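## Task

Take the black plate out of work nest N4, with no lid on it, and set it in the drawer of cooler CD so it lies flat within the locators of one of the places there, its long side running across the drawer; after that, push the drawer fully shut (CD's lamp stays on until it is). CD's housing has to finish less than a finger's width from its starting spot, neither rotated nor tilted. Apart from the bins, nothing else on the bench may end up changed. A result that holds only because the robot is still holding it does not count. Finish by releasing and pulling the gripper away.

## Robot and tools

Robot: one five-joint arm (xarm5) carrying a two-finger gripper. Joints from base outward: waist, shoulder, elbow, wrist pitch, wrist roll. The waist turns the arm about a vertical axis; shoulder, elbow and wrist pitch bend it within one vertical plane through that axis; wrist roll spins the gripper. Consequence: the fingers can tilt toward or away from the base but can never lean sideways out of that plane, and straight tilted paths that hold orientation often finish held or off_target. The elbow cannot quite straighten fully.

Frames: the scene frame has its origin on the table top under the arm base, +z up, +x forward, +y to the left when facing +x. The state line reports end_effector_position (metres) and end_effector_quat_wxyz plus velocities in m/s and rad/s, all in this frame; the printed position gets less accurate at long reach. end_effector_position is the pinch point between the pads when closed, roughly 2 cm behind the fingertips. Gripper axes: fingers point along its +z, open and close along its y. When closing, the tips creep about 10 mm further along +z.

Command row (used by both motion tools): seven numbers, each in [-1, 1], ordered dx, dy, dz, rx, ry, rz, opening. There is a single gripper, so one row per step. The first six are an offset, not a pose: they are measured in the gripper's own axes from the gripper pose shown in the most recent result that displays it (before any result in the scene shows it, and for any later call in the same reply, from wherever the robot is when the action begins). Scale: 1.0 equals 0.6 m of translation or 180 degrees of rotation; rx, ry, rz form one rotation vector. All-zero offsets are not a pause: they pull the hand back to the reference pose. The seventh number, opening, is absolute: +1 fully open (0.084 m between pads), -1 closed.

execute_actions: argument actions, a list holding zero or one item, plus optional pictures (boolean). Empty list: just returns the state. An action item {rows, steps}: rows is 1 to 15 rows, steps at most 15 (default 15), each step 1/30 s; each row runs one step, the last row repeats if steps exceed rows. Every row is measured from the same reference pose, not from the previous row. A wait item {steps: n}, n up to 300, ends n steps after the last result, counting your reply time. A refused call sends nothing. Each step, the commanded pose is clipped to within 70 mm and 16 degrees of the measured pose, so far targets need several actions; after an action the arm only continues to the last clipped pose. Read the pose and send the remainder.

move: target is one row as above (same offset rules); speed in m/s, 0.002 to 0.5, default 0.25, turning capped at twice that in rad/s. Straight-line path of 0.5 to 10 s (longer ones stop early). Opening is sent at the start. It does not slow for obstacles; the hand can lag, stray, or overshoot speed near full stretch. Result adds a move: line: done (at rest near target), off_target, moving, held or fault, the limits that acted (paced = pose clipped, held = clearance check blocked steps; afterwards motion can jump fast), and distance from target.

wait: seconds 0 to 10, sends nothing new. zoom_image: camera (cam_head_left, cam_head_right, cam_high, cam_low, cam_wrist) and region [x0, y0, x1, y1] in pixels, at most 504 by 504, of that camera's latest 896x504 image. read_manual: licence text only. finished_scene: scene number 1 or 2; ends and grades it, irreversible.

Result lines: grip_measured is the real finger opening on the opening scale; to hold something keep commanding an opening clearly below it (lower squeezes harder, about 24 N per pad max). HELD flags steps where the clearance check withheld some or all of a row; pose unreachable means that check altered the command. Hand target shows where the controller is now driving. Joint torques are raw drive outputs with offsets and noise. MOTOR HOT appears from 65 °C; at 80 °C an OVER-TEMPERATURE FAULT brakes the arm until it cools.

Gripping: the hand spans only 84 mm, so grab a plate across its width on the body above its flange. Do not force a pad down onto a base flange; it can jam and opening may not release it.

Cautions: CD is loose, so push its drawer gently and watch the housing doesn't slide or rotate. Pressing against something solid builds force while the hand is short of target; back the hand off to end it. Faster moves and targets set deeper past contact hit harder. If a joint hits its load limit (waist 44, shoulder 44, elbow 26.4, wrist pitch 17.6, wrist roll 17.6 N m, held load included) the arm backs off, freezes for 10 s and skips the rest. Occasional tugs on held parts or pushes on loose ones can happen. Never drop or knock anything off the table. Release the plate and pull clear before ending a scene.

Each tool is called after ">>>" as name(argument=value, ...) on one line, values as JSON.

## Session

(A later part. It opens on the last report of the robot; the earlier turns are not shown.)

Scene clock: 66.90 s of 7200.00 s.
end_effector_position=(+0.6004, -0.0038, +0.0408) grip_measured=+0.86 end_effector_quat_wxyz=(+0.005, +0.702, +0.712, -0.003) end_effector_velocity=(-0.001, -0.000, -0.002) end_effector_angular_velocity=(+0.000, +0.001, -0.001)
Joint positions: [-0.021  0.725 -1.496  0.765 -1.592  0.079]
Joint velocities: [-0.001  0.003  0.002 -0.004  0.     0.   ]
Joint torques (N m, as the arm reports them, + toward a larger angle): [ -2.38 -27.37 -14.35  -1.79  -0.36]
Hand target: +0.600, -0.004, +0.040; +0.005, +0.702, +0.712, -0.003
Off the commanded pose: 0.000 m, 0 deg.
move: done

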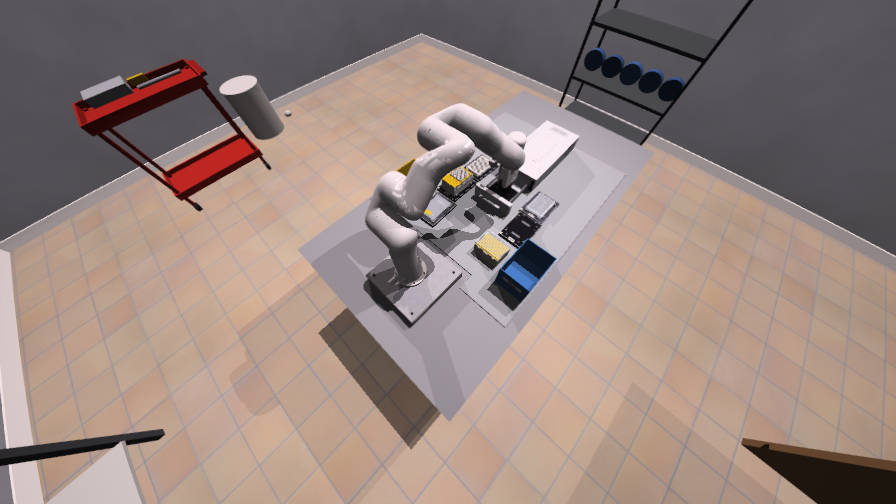

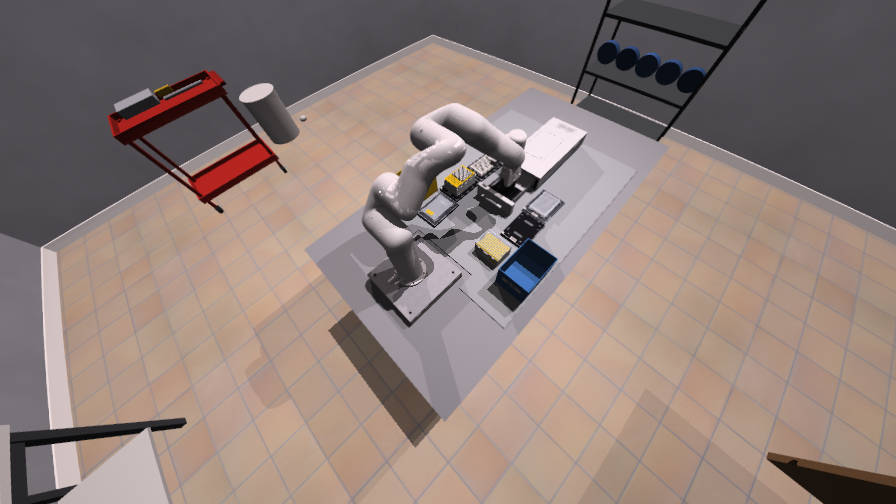

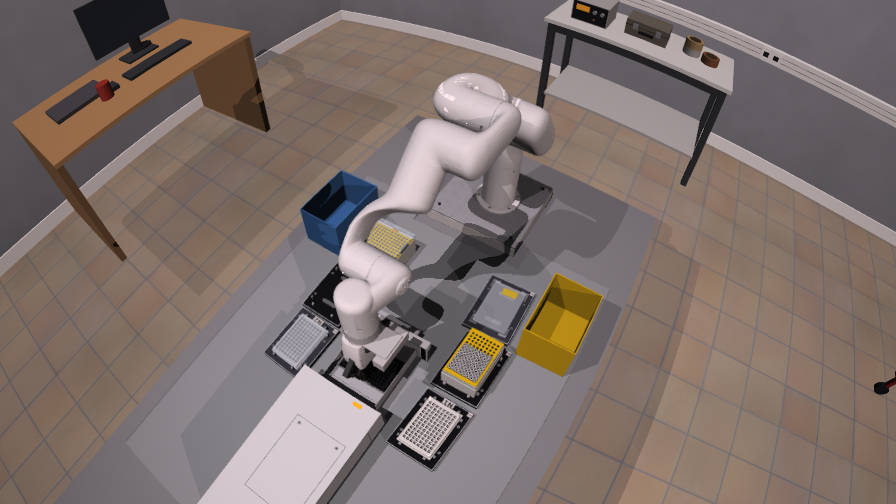

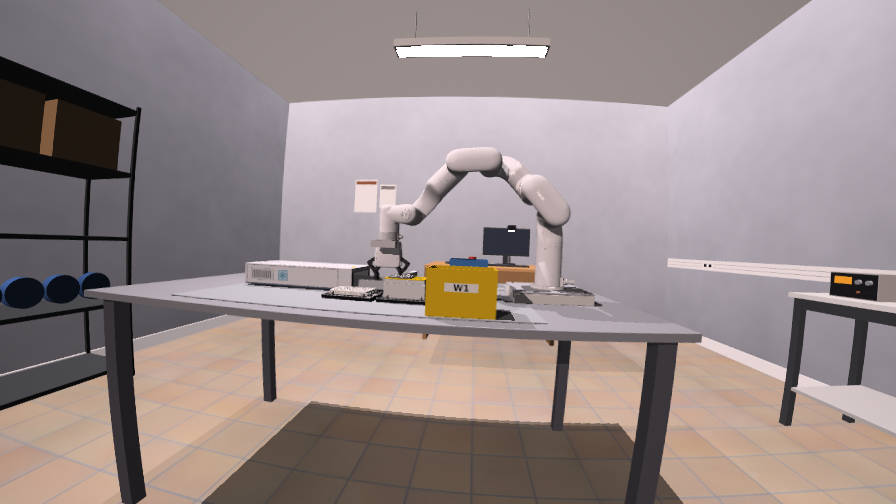

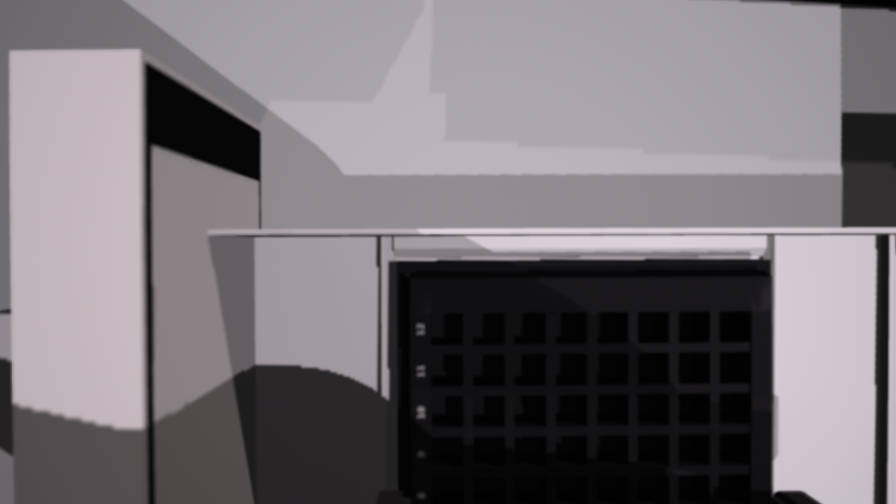

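>>> move(target=[0,0,0,0,0,0,1], speed=0.02)

>>> move(target=[0,0,-0.135,0,0,0,1], speed=0.1)

>>> move(target=[0,-0.258,0,0,0,0.5,-0.4], speed=0.4)

Scene clock: 70.93 s of 7200.00 s.
end_effector_position=(+0.6003, -0.0038, +0.0407) grip_measured=+1.00 end_effector_quat_wxyz=(+0.005, +0.702, +0.712, -0.003) end_effector_velocity=(+0.000, -0.000, +0.000) end_effector_angular_velocity=(-0.000, -0.000, -0.001)
Joint positions: [-0.021  0.725 -1.496  0.765 -1.592  0.084]
Joint velocities: [-0.001 -0.    -0.    -0.     0.     0.   ]
Joint torques (N m, as the arm reports them, + toward a larger angle): [ -2.29 -27.73 -14.41  -1.75  -0.4 ]
Hand target: +0.600, -0.004, +0.041; +0.005, +0.702, +0.712, -0.003
Off the commanded pose: 0.000 m, 0 deg.
After step 90, 0.33 s passed at rest.
move: done

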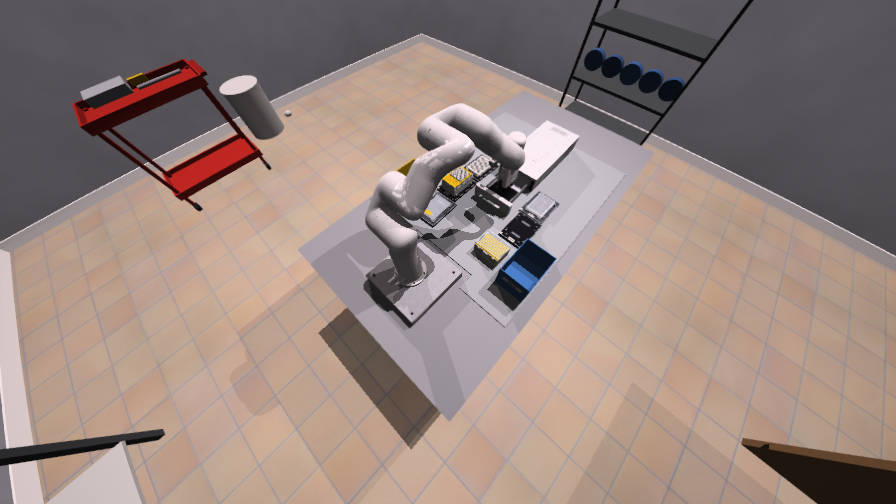

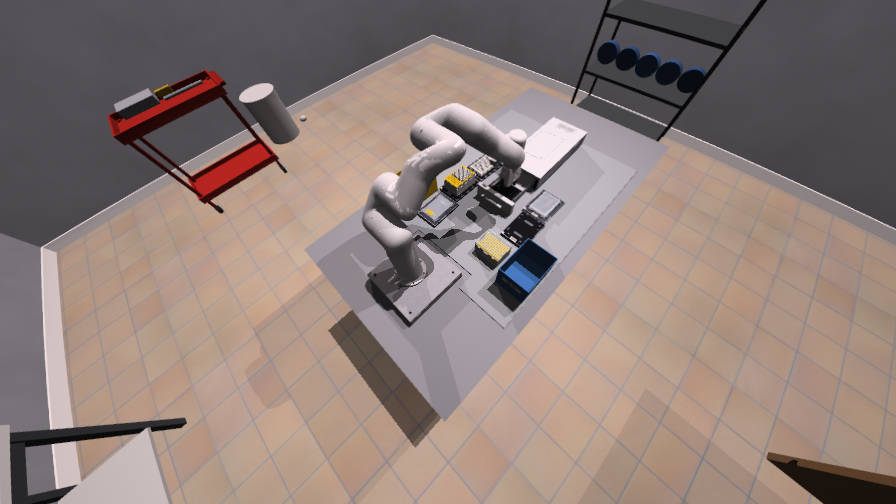

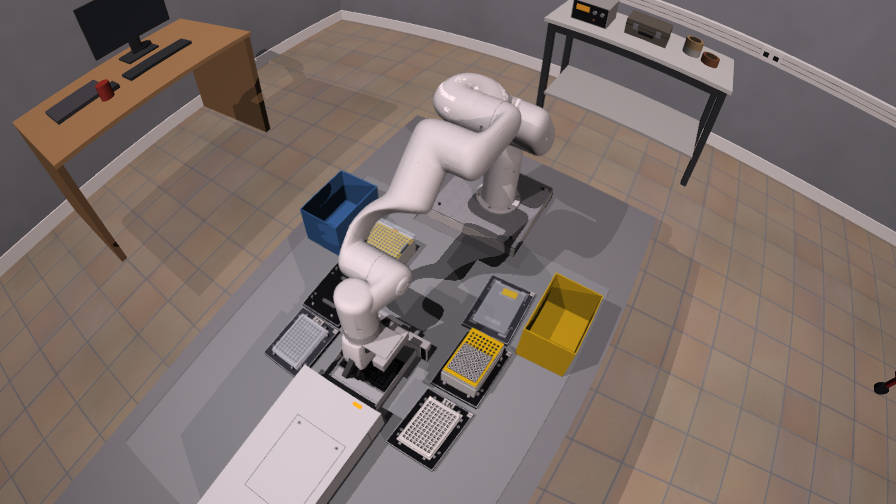

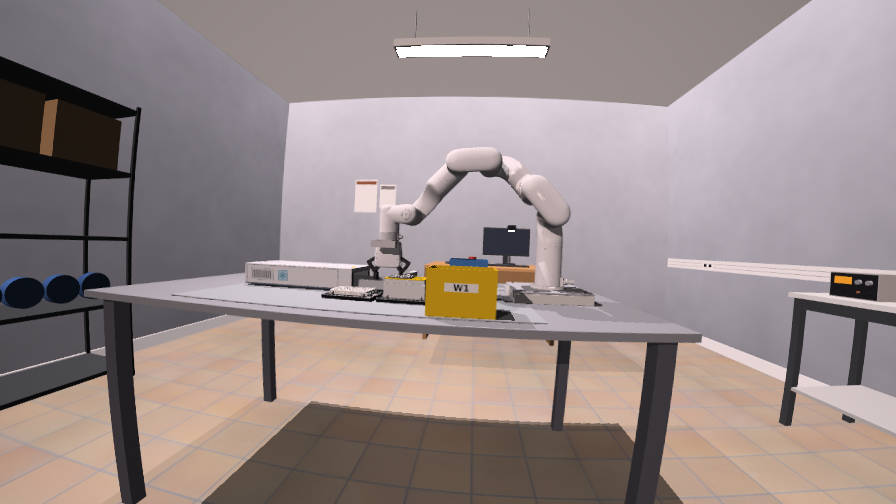

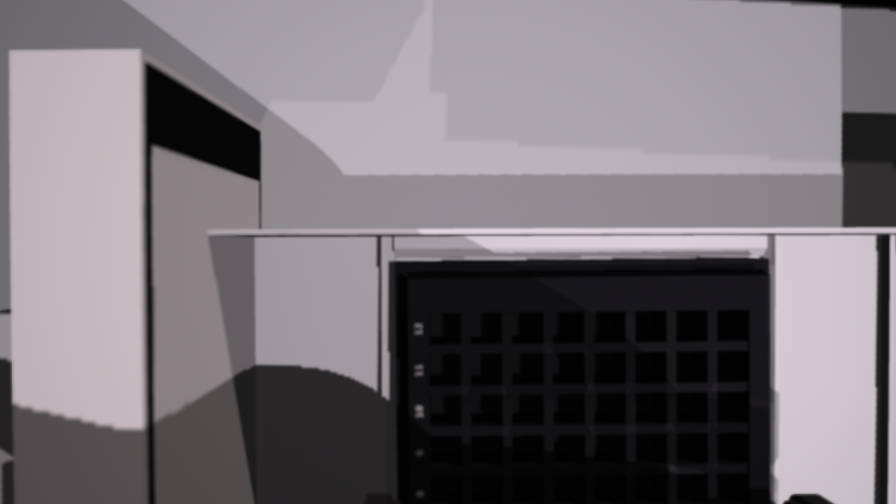

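Scene clock: 72.17 s of 7200.00 s.
end_effector_position=(+0.6000, -0.0029, +0.1209) grip_measured=+1.00 end_effector_quat_wxyz=(+0.005, +0.702, +0.712, -0.003) end_effector_velocity=(+0.001, +0.001, +0.005) end_effector_angular_velocity=(-0.000, -0.005, +0.001)
Joint positions: [-0.021  0.584 -1.516  0.928 -1.592  0.084]
Joint velocities: [ 0.001 -0.007 -0.004  0.006  0.    -0.   ]
Joint torques (N m, as the arm reports them, + toward a larger angle): [ -2.13 -27.1  -15.48  -1.71  -0.29]
Hand target: +0.600, -0.003, +0.122; +0.005, +0.702, +0.712, -0.003
Off the commanded pose: 0.001 m, 0 deg.
move: done

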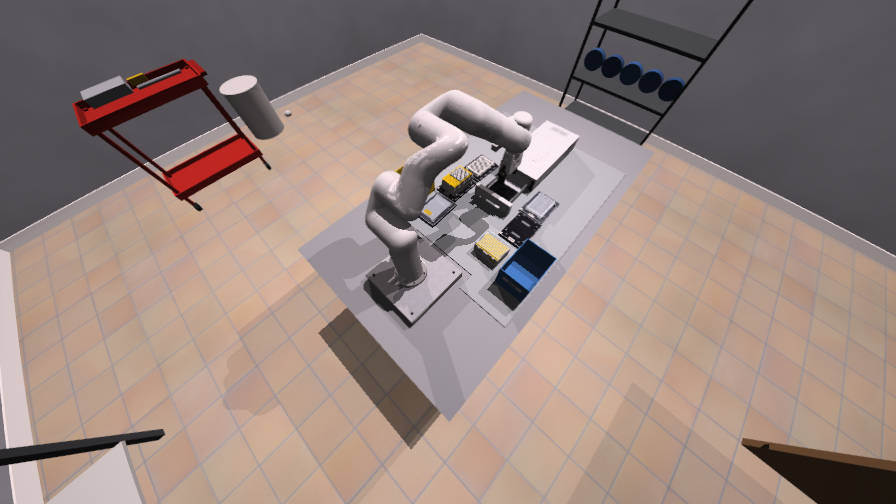

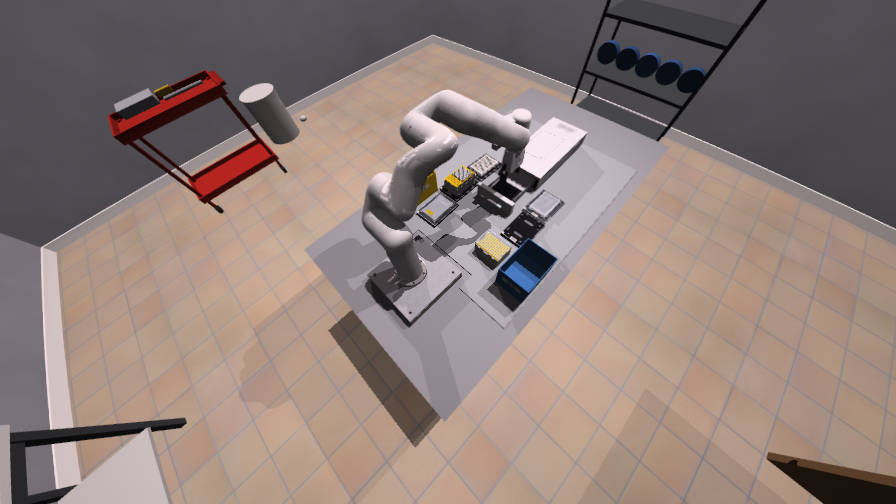

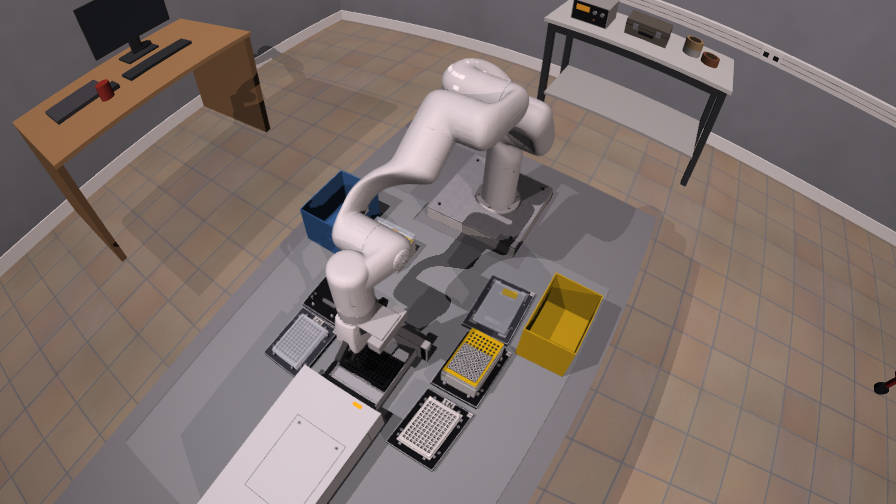

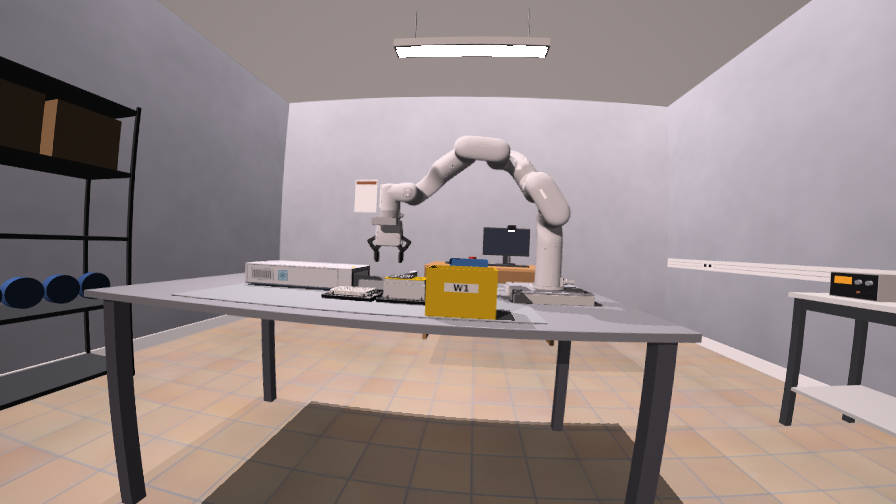

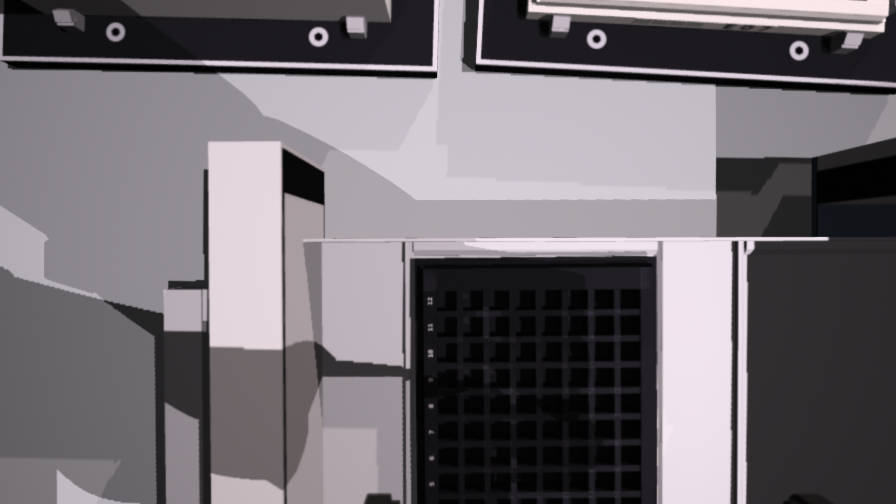

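Scene clock: 74.70 s of 7200.00 s.
end_effector_position=(+0.4454, -0.0047, +0.1209) grip_measured=-0.42 end_effector_quat_wxyz=(+0.006, +1.000, +0.008, +0.001) end_effector_velocity=(-0.001, -0.000, -0.000) end_effector_angular_velocity=(+0.000, -0.002, -0.014)
Joint positions: [-0.027  0.12  -0.825  0.701 -0.028  0.026]
Joint velocities: [-0.    -0.005  0.007 -0.004  0.013 -0.   ]
Joint torques (N m, as the arm reports them, + toward a larger angle): [ -2.37 -18.63 -13.93  -1.91  -0.32]
Hand target: +0.445, -0.005, +0.121; +0.006, +1.000, +0.007, +0.001
Off the commanded pose: 0.001 m, 0 deg.
move: done

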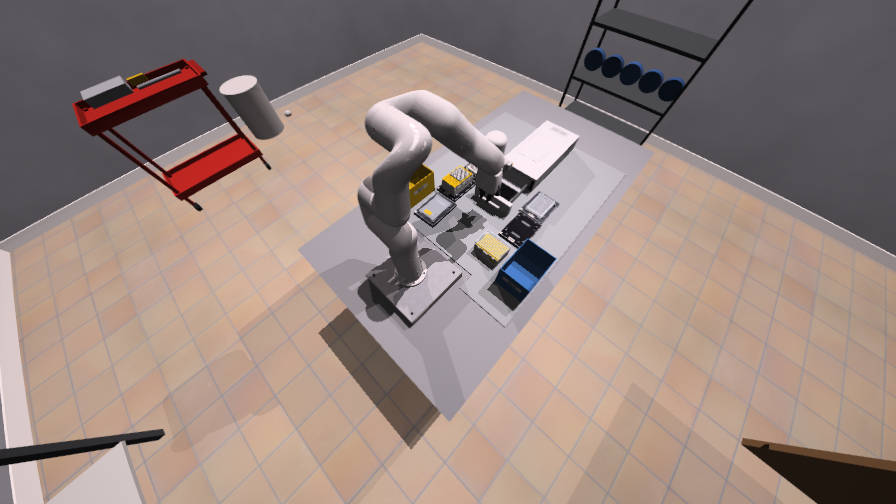

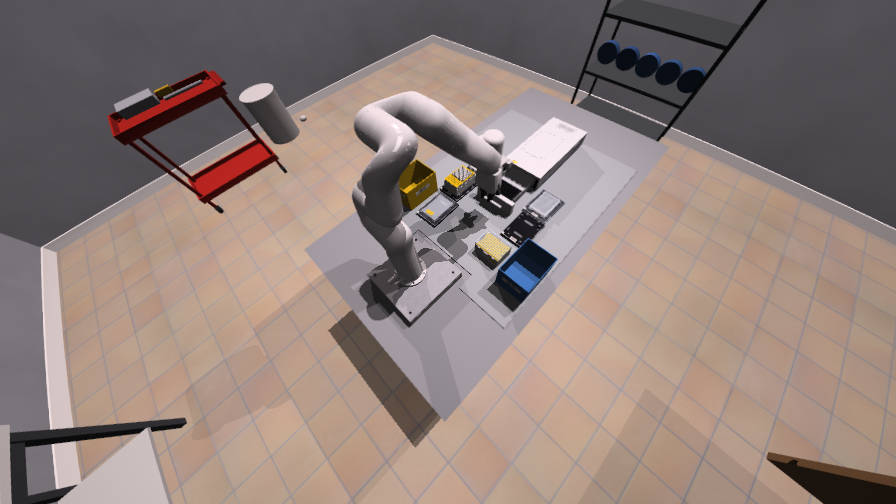

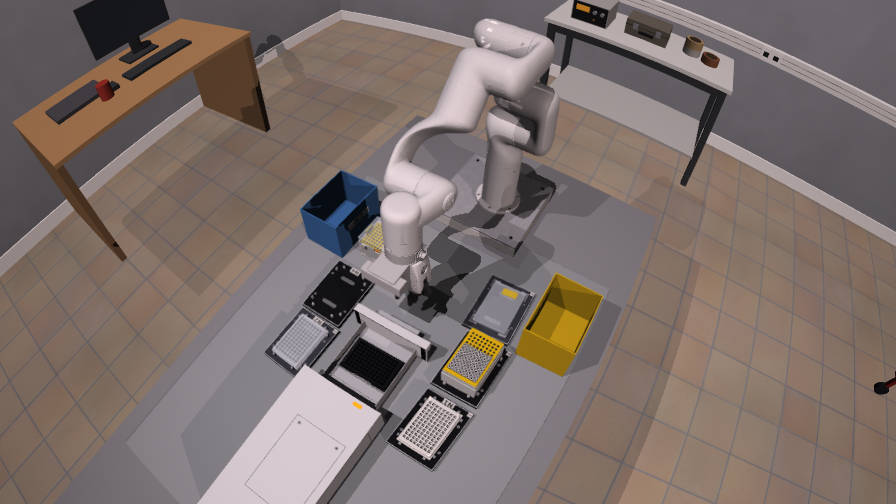

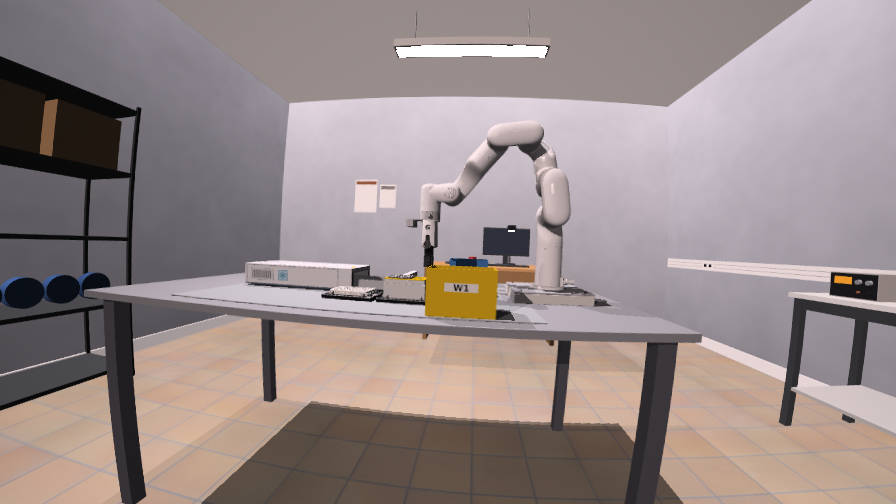

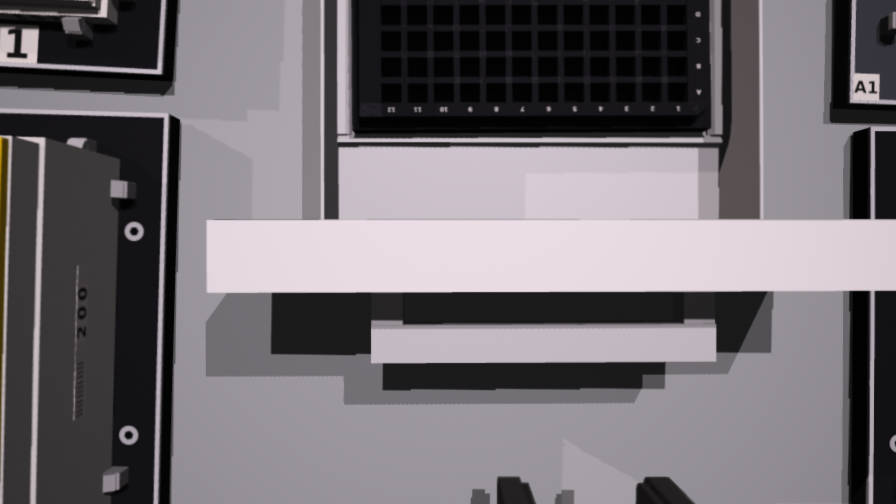

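>>> move(target=[0.01,-0.003,0.126,0,0,0,-0.4], speed=0.12)

>>> move(target=[0.022,0,0,0,0,0,-0.4], speed=0.02)

>>> move(target=[0.245,0,0,0,0,0,-0.4], speed=0.07)

Scene clock: 78.70 s of 7200.00 s.
end_effector_position=(+0.4515, -0.0037, +0.0457) grip_measured=-0.42 end_effector_quat_wxyz=(+0.006, +1.000, +0.008, +0.001) end_effector_velocity=(-0.002, -0.000, -0.003) end_effector_angular_velocity=(+0.000, +0.006, -0.001)
Joint positions: [-0.023  0.323 -0.827  0.499 -0.024  0.026]
Joint velocities: [-0.001  0.008  0.    -0.002  0.    -0.   ]
Joint torques (N m, as the arm reports them, + toward a larger angle): [ -2.23 -20.24 -12.    -1.82  -0.3 ]
Hand target: +0.451, -0.004, +0.045; +0.006, +1.000, +0.008, +0.001
Off the commanded pose: 0.000 m, 0 deg.
move: done

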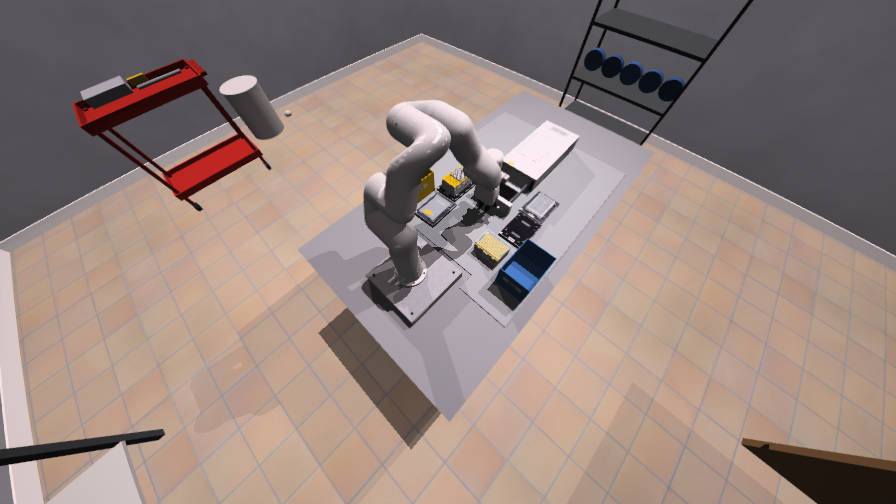

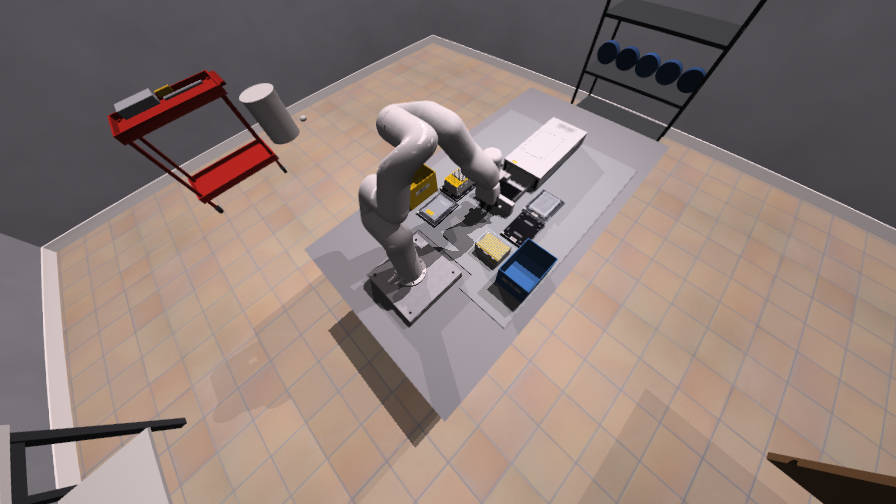

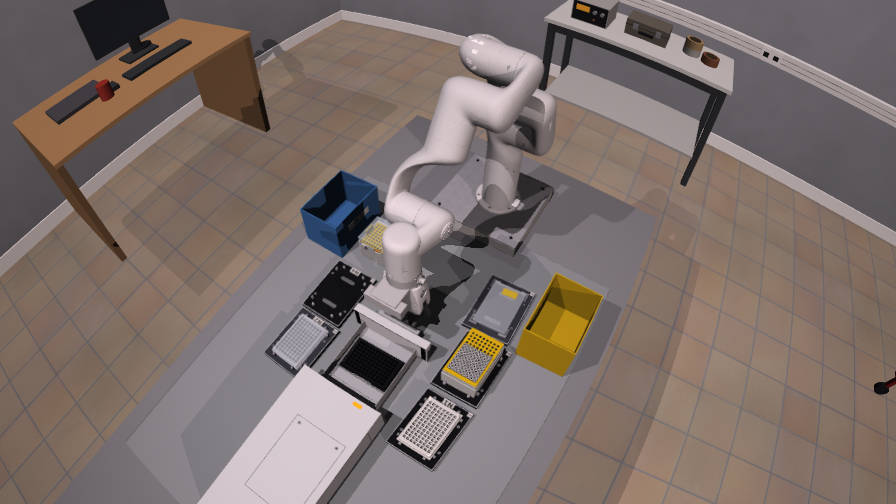

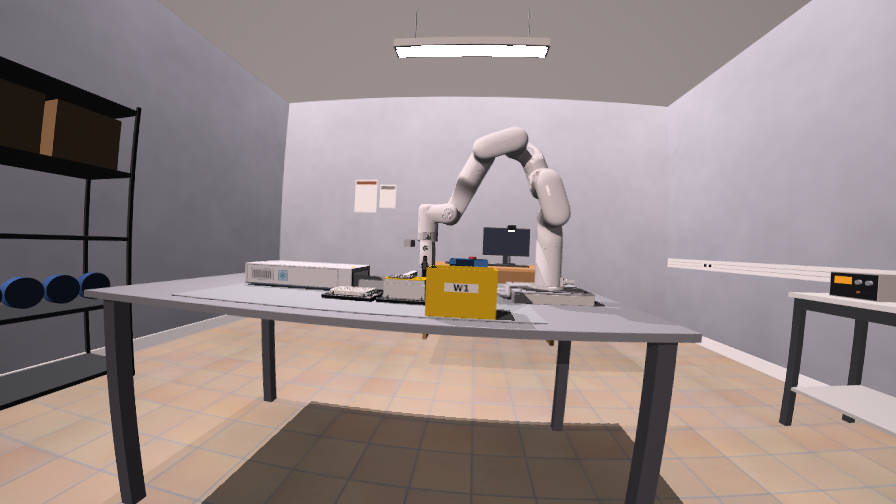

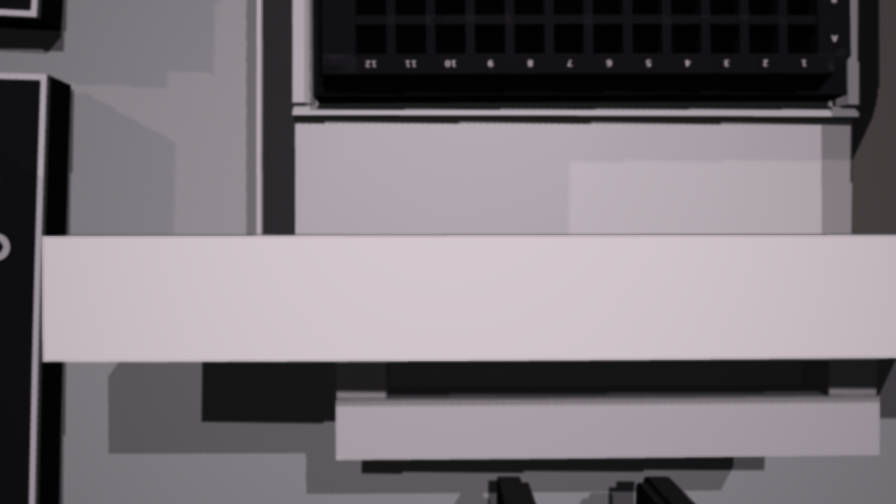

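Scene clock: 79.63 s of 7200.00 s.
end_effector_position=(+0.4643, -0.0035, +0.0456) grip_measured=-0.42 end_effector_quat_wxyz=(+0.006, +1.000, +0.008, +0.001) end_effector_velocity=(+0.003, +0.001, +0.000) end_effector_angular_velocity=(+0.000, -0.001, +0.002)
Joint positions: [-0.022  0.354 -0.878  0.519 -0.024  0.026]
Joint velocities: [ 0.002  0.006 -0.01   0.004  0.    -0.   ]
Joint torques (N m, as the arm reports them, + toward a larger angle): [ -2.05 -21.26 -12.68  -1.93  -0.31]
Hand target: +0.465, -0.003, +0.046; +0.006, +1.000, +0.008, +0.001
Off the commanded pose: 0.000 m, 0 deg.
move: done

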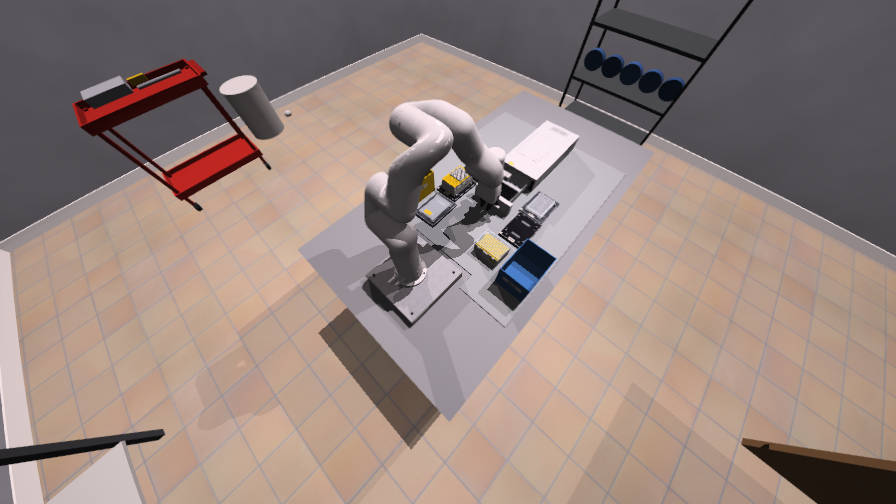

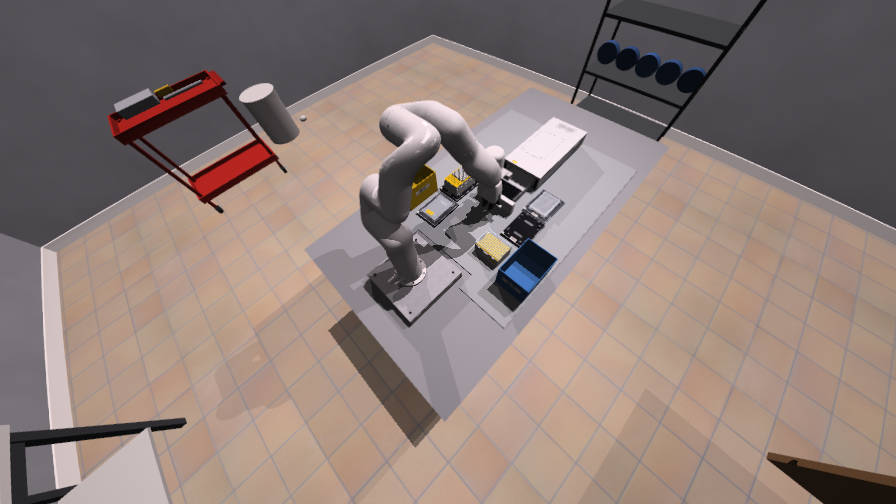

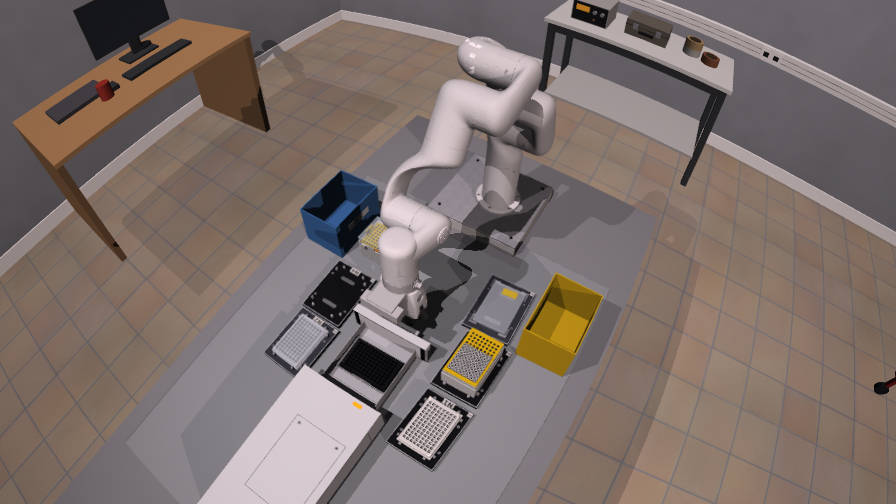

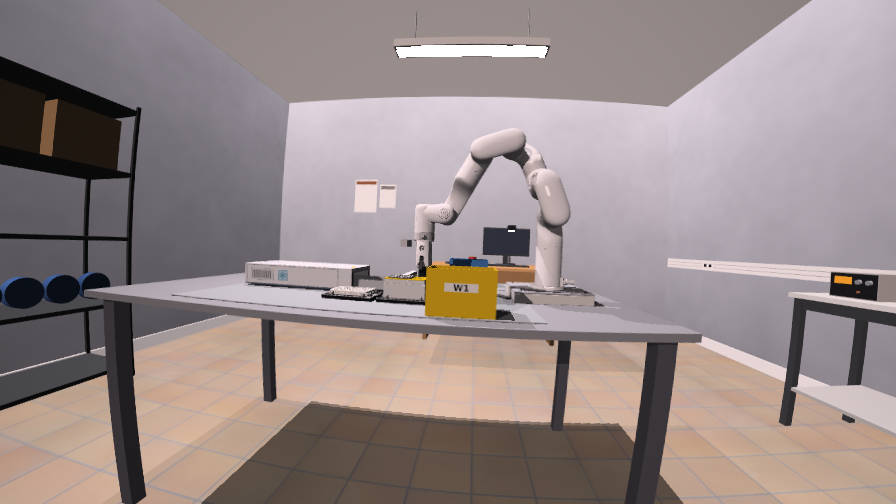

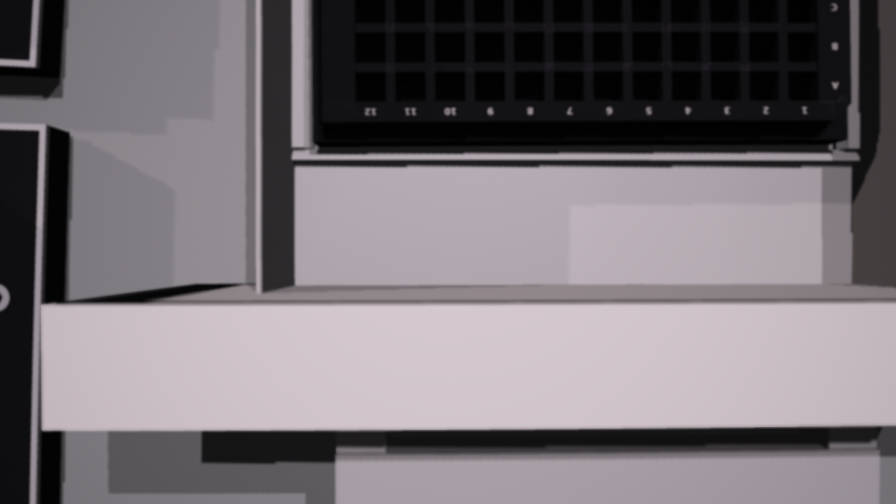

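Scene clock: 82.13 s of 7200.00 s.
end_effector_position=(+0.6109, -0.0016, +0.0457) grip_measured=-0.42 end_effector_quat_wxyz=(+0.006, +1.000, +0.008, +0.001) end_effector_velocity=(+0.003, -0.000, +0.000) end_effector_angular_velocity=(+0.000, +0.002, -0.000)
Joint positions: [-0.017  0.749 -1.556  0.802 -0.019  0.026]
Joint velocities: [-0.     0.01  -0.018  0.01  -0.    -0.   ]
Joint torques (N m, as the arm reports them, + toward a larger angle): [ -1.99 -28.33 -14.94  -1.95  -0.22]
Hand target: +0.611, -0.002, +0.046; +0.006, +1.000, +0.008, +0.001
Off the commanded pose: 0.001 m, 0 deg.
move: done

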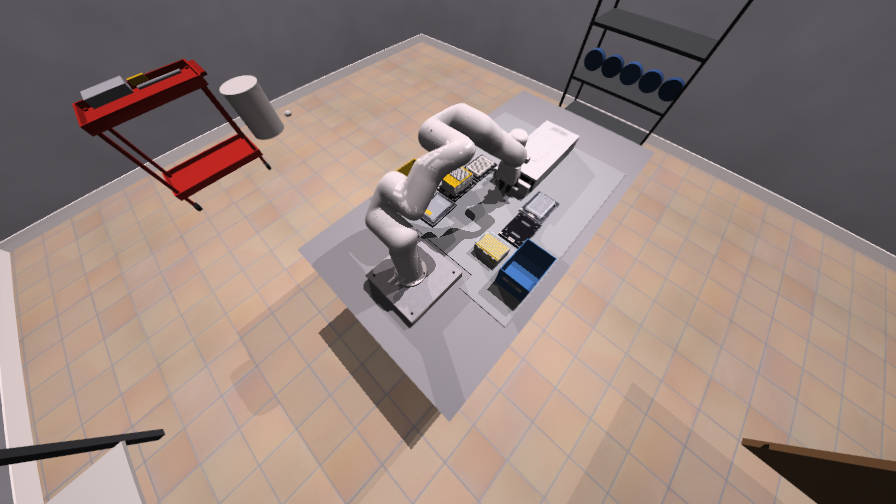

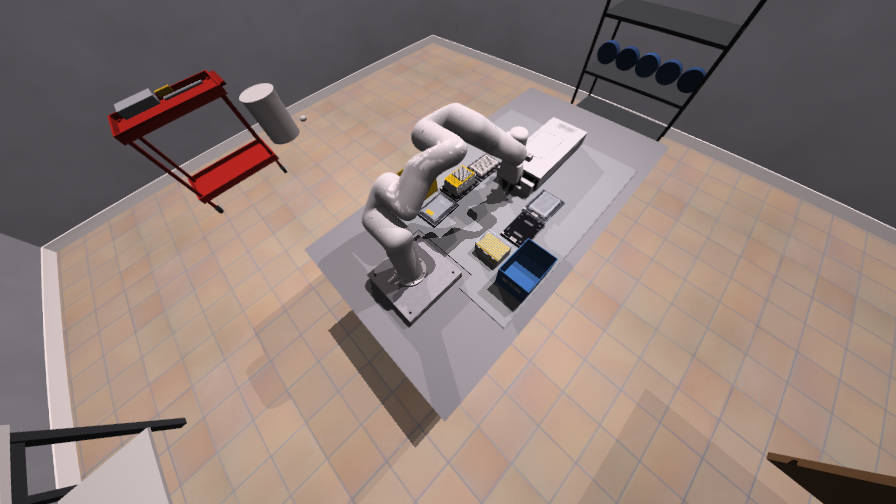

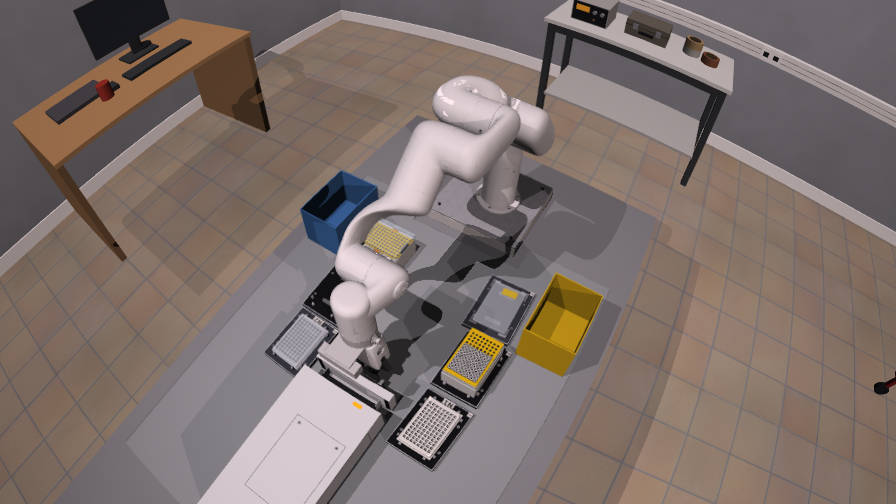

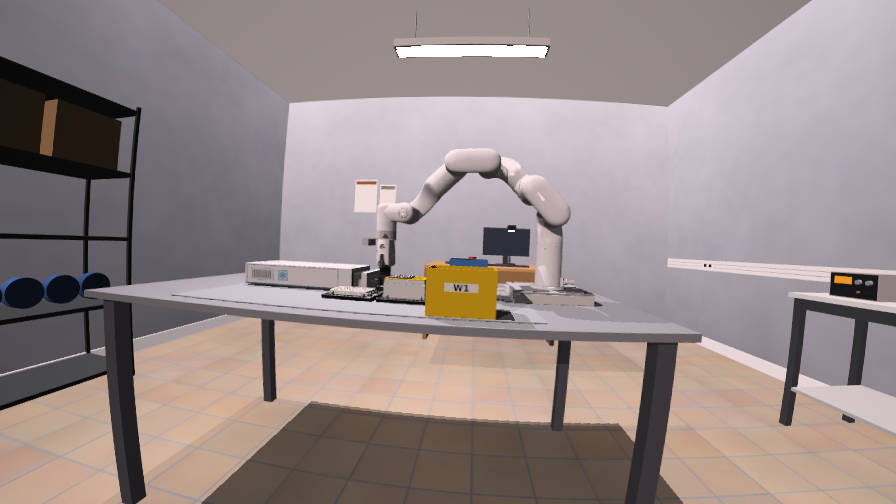

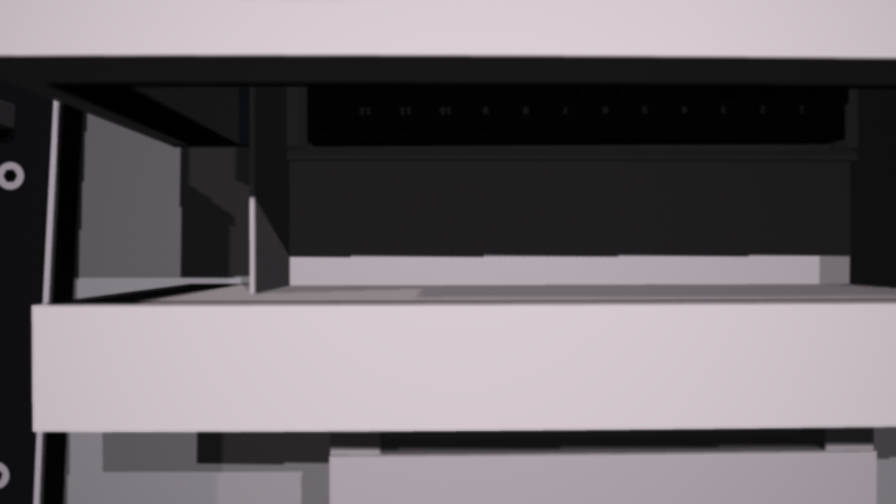

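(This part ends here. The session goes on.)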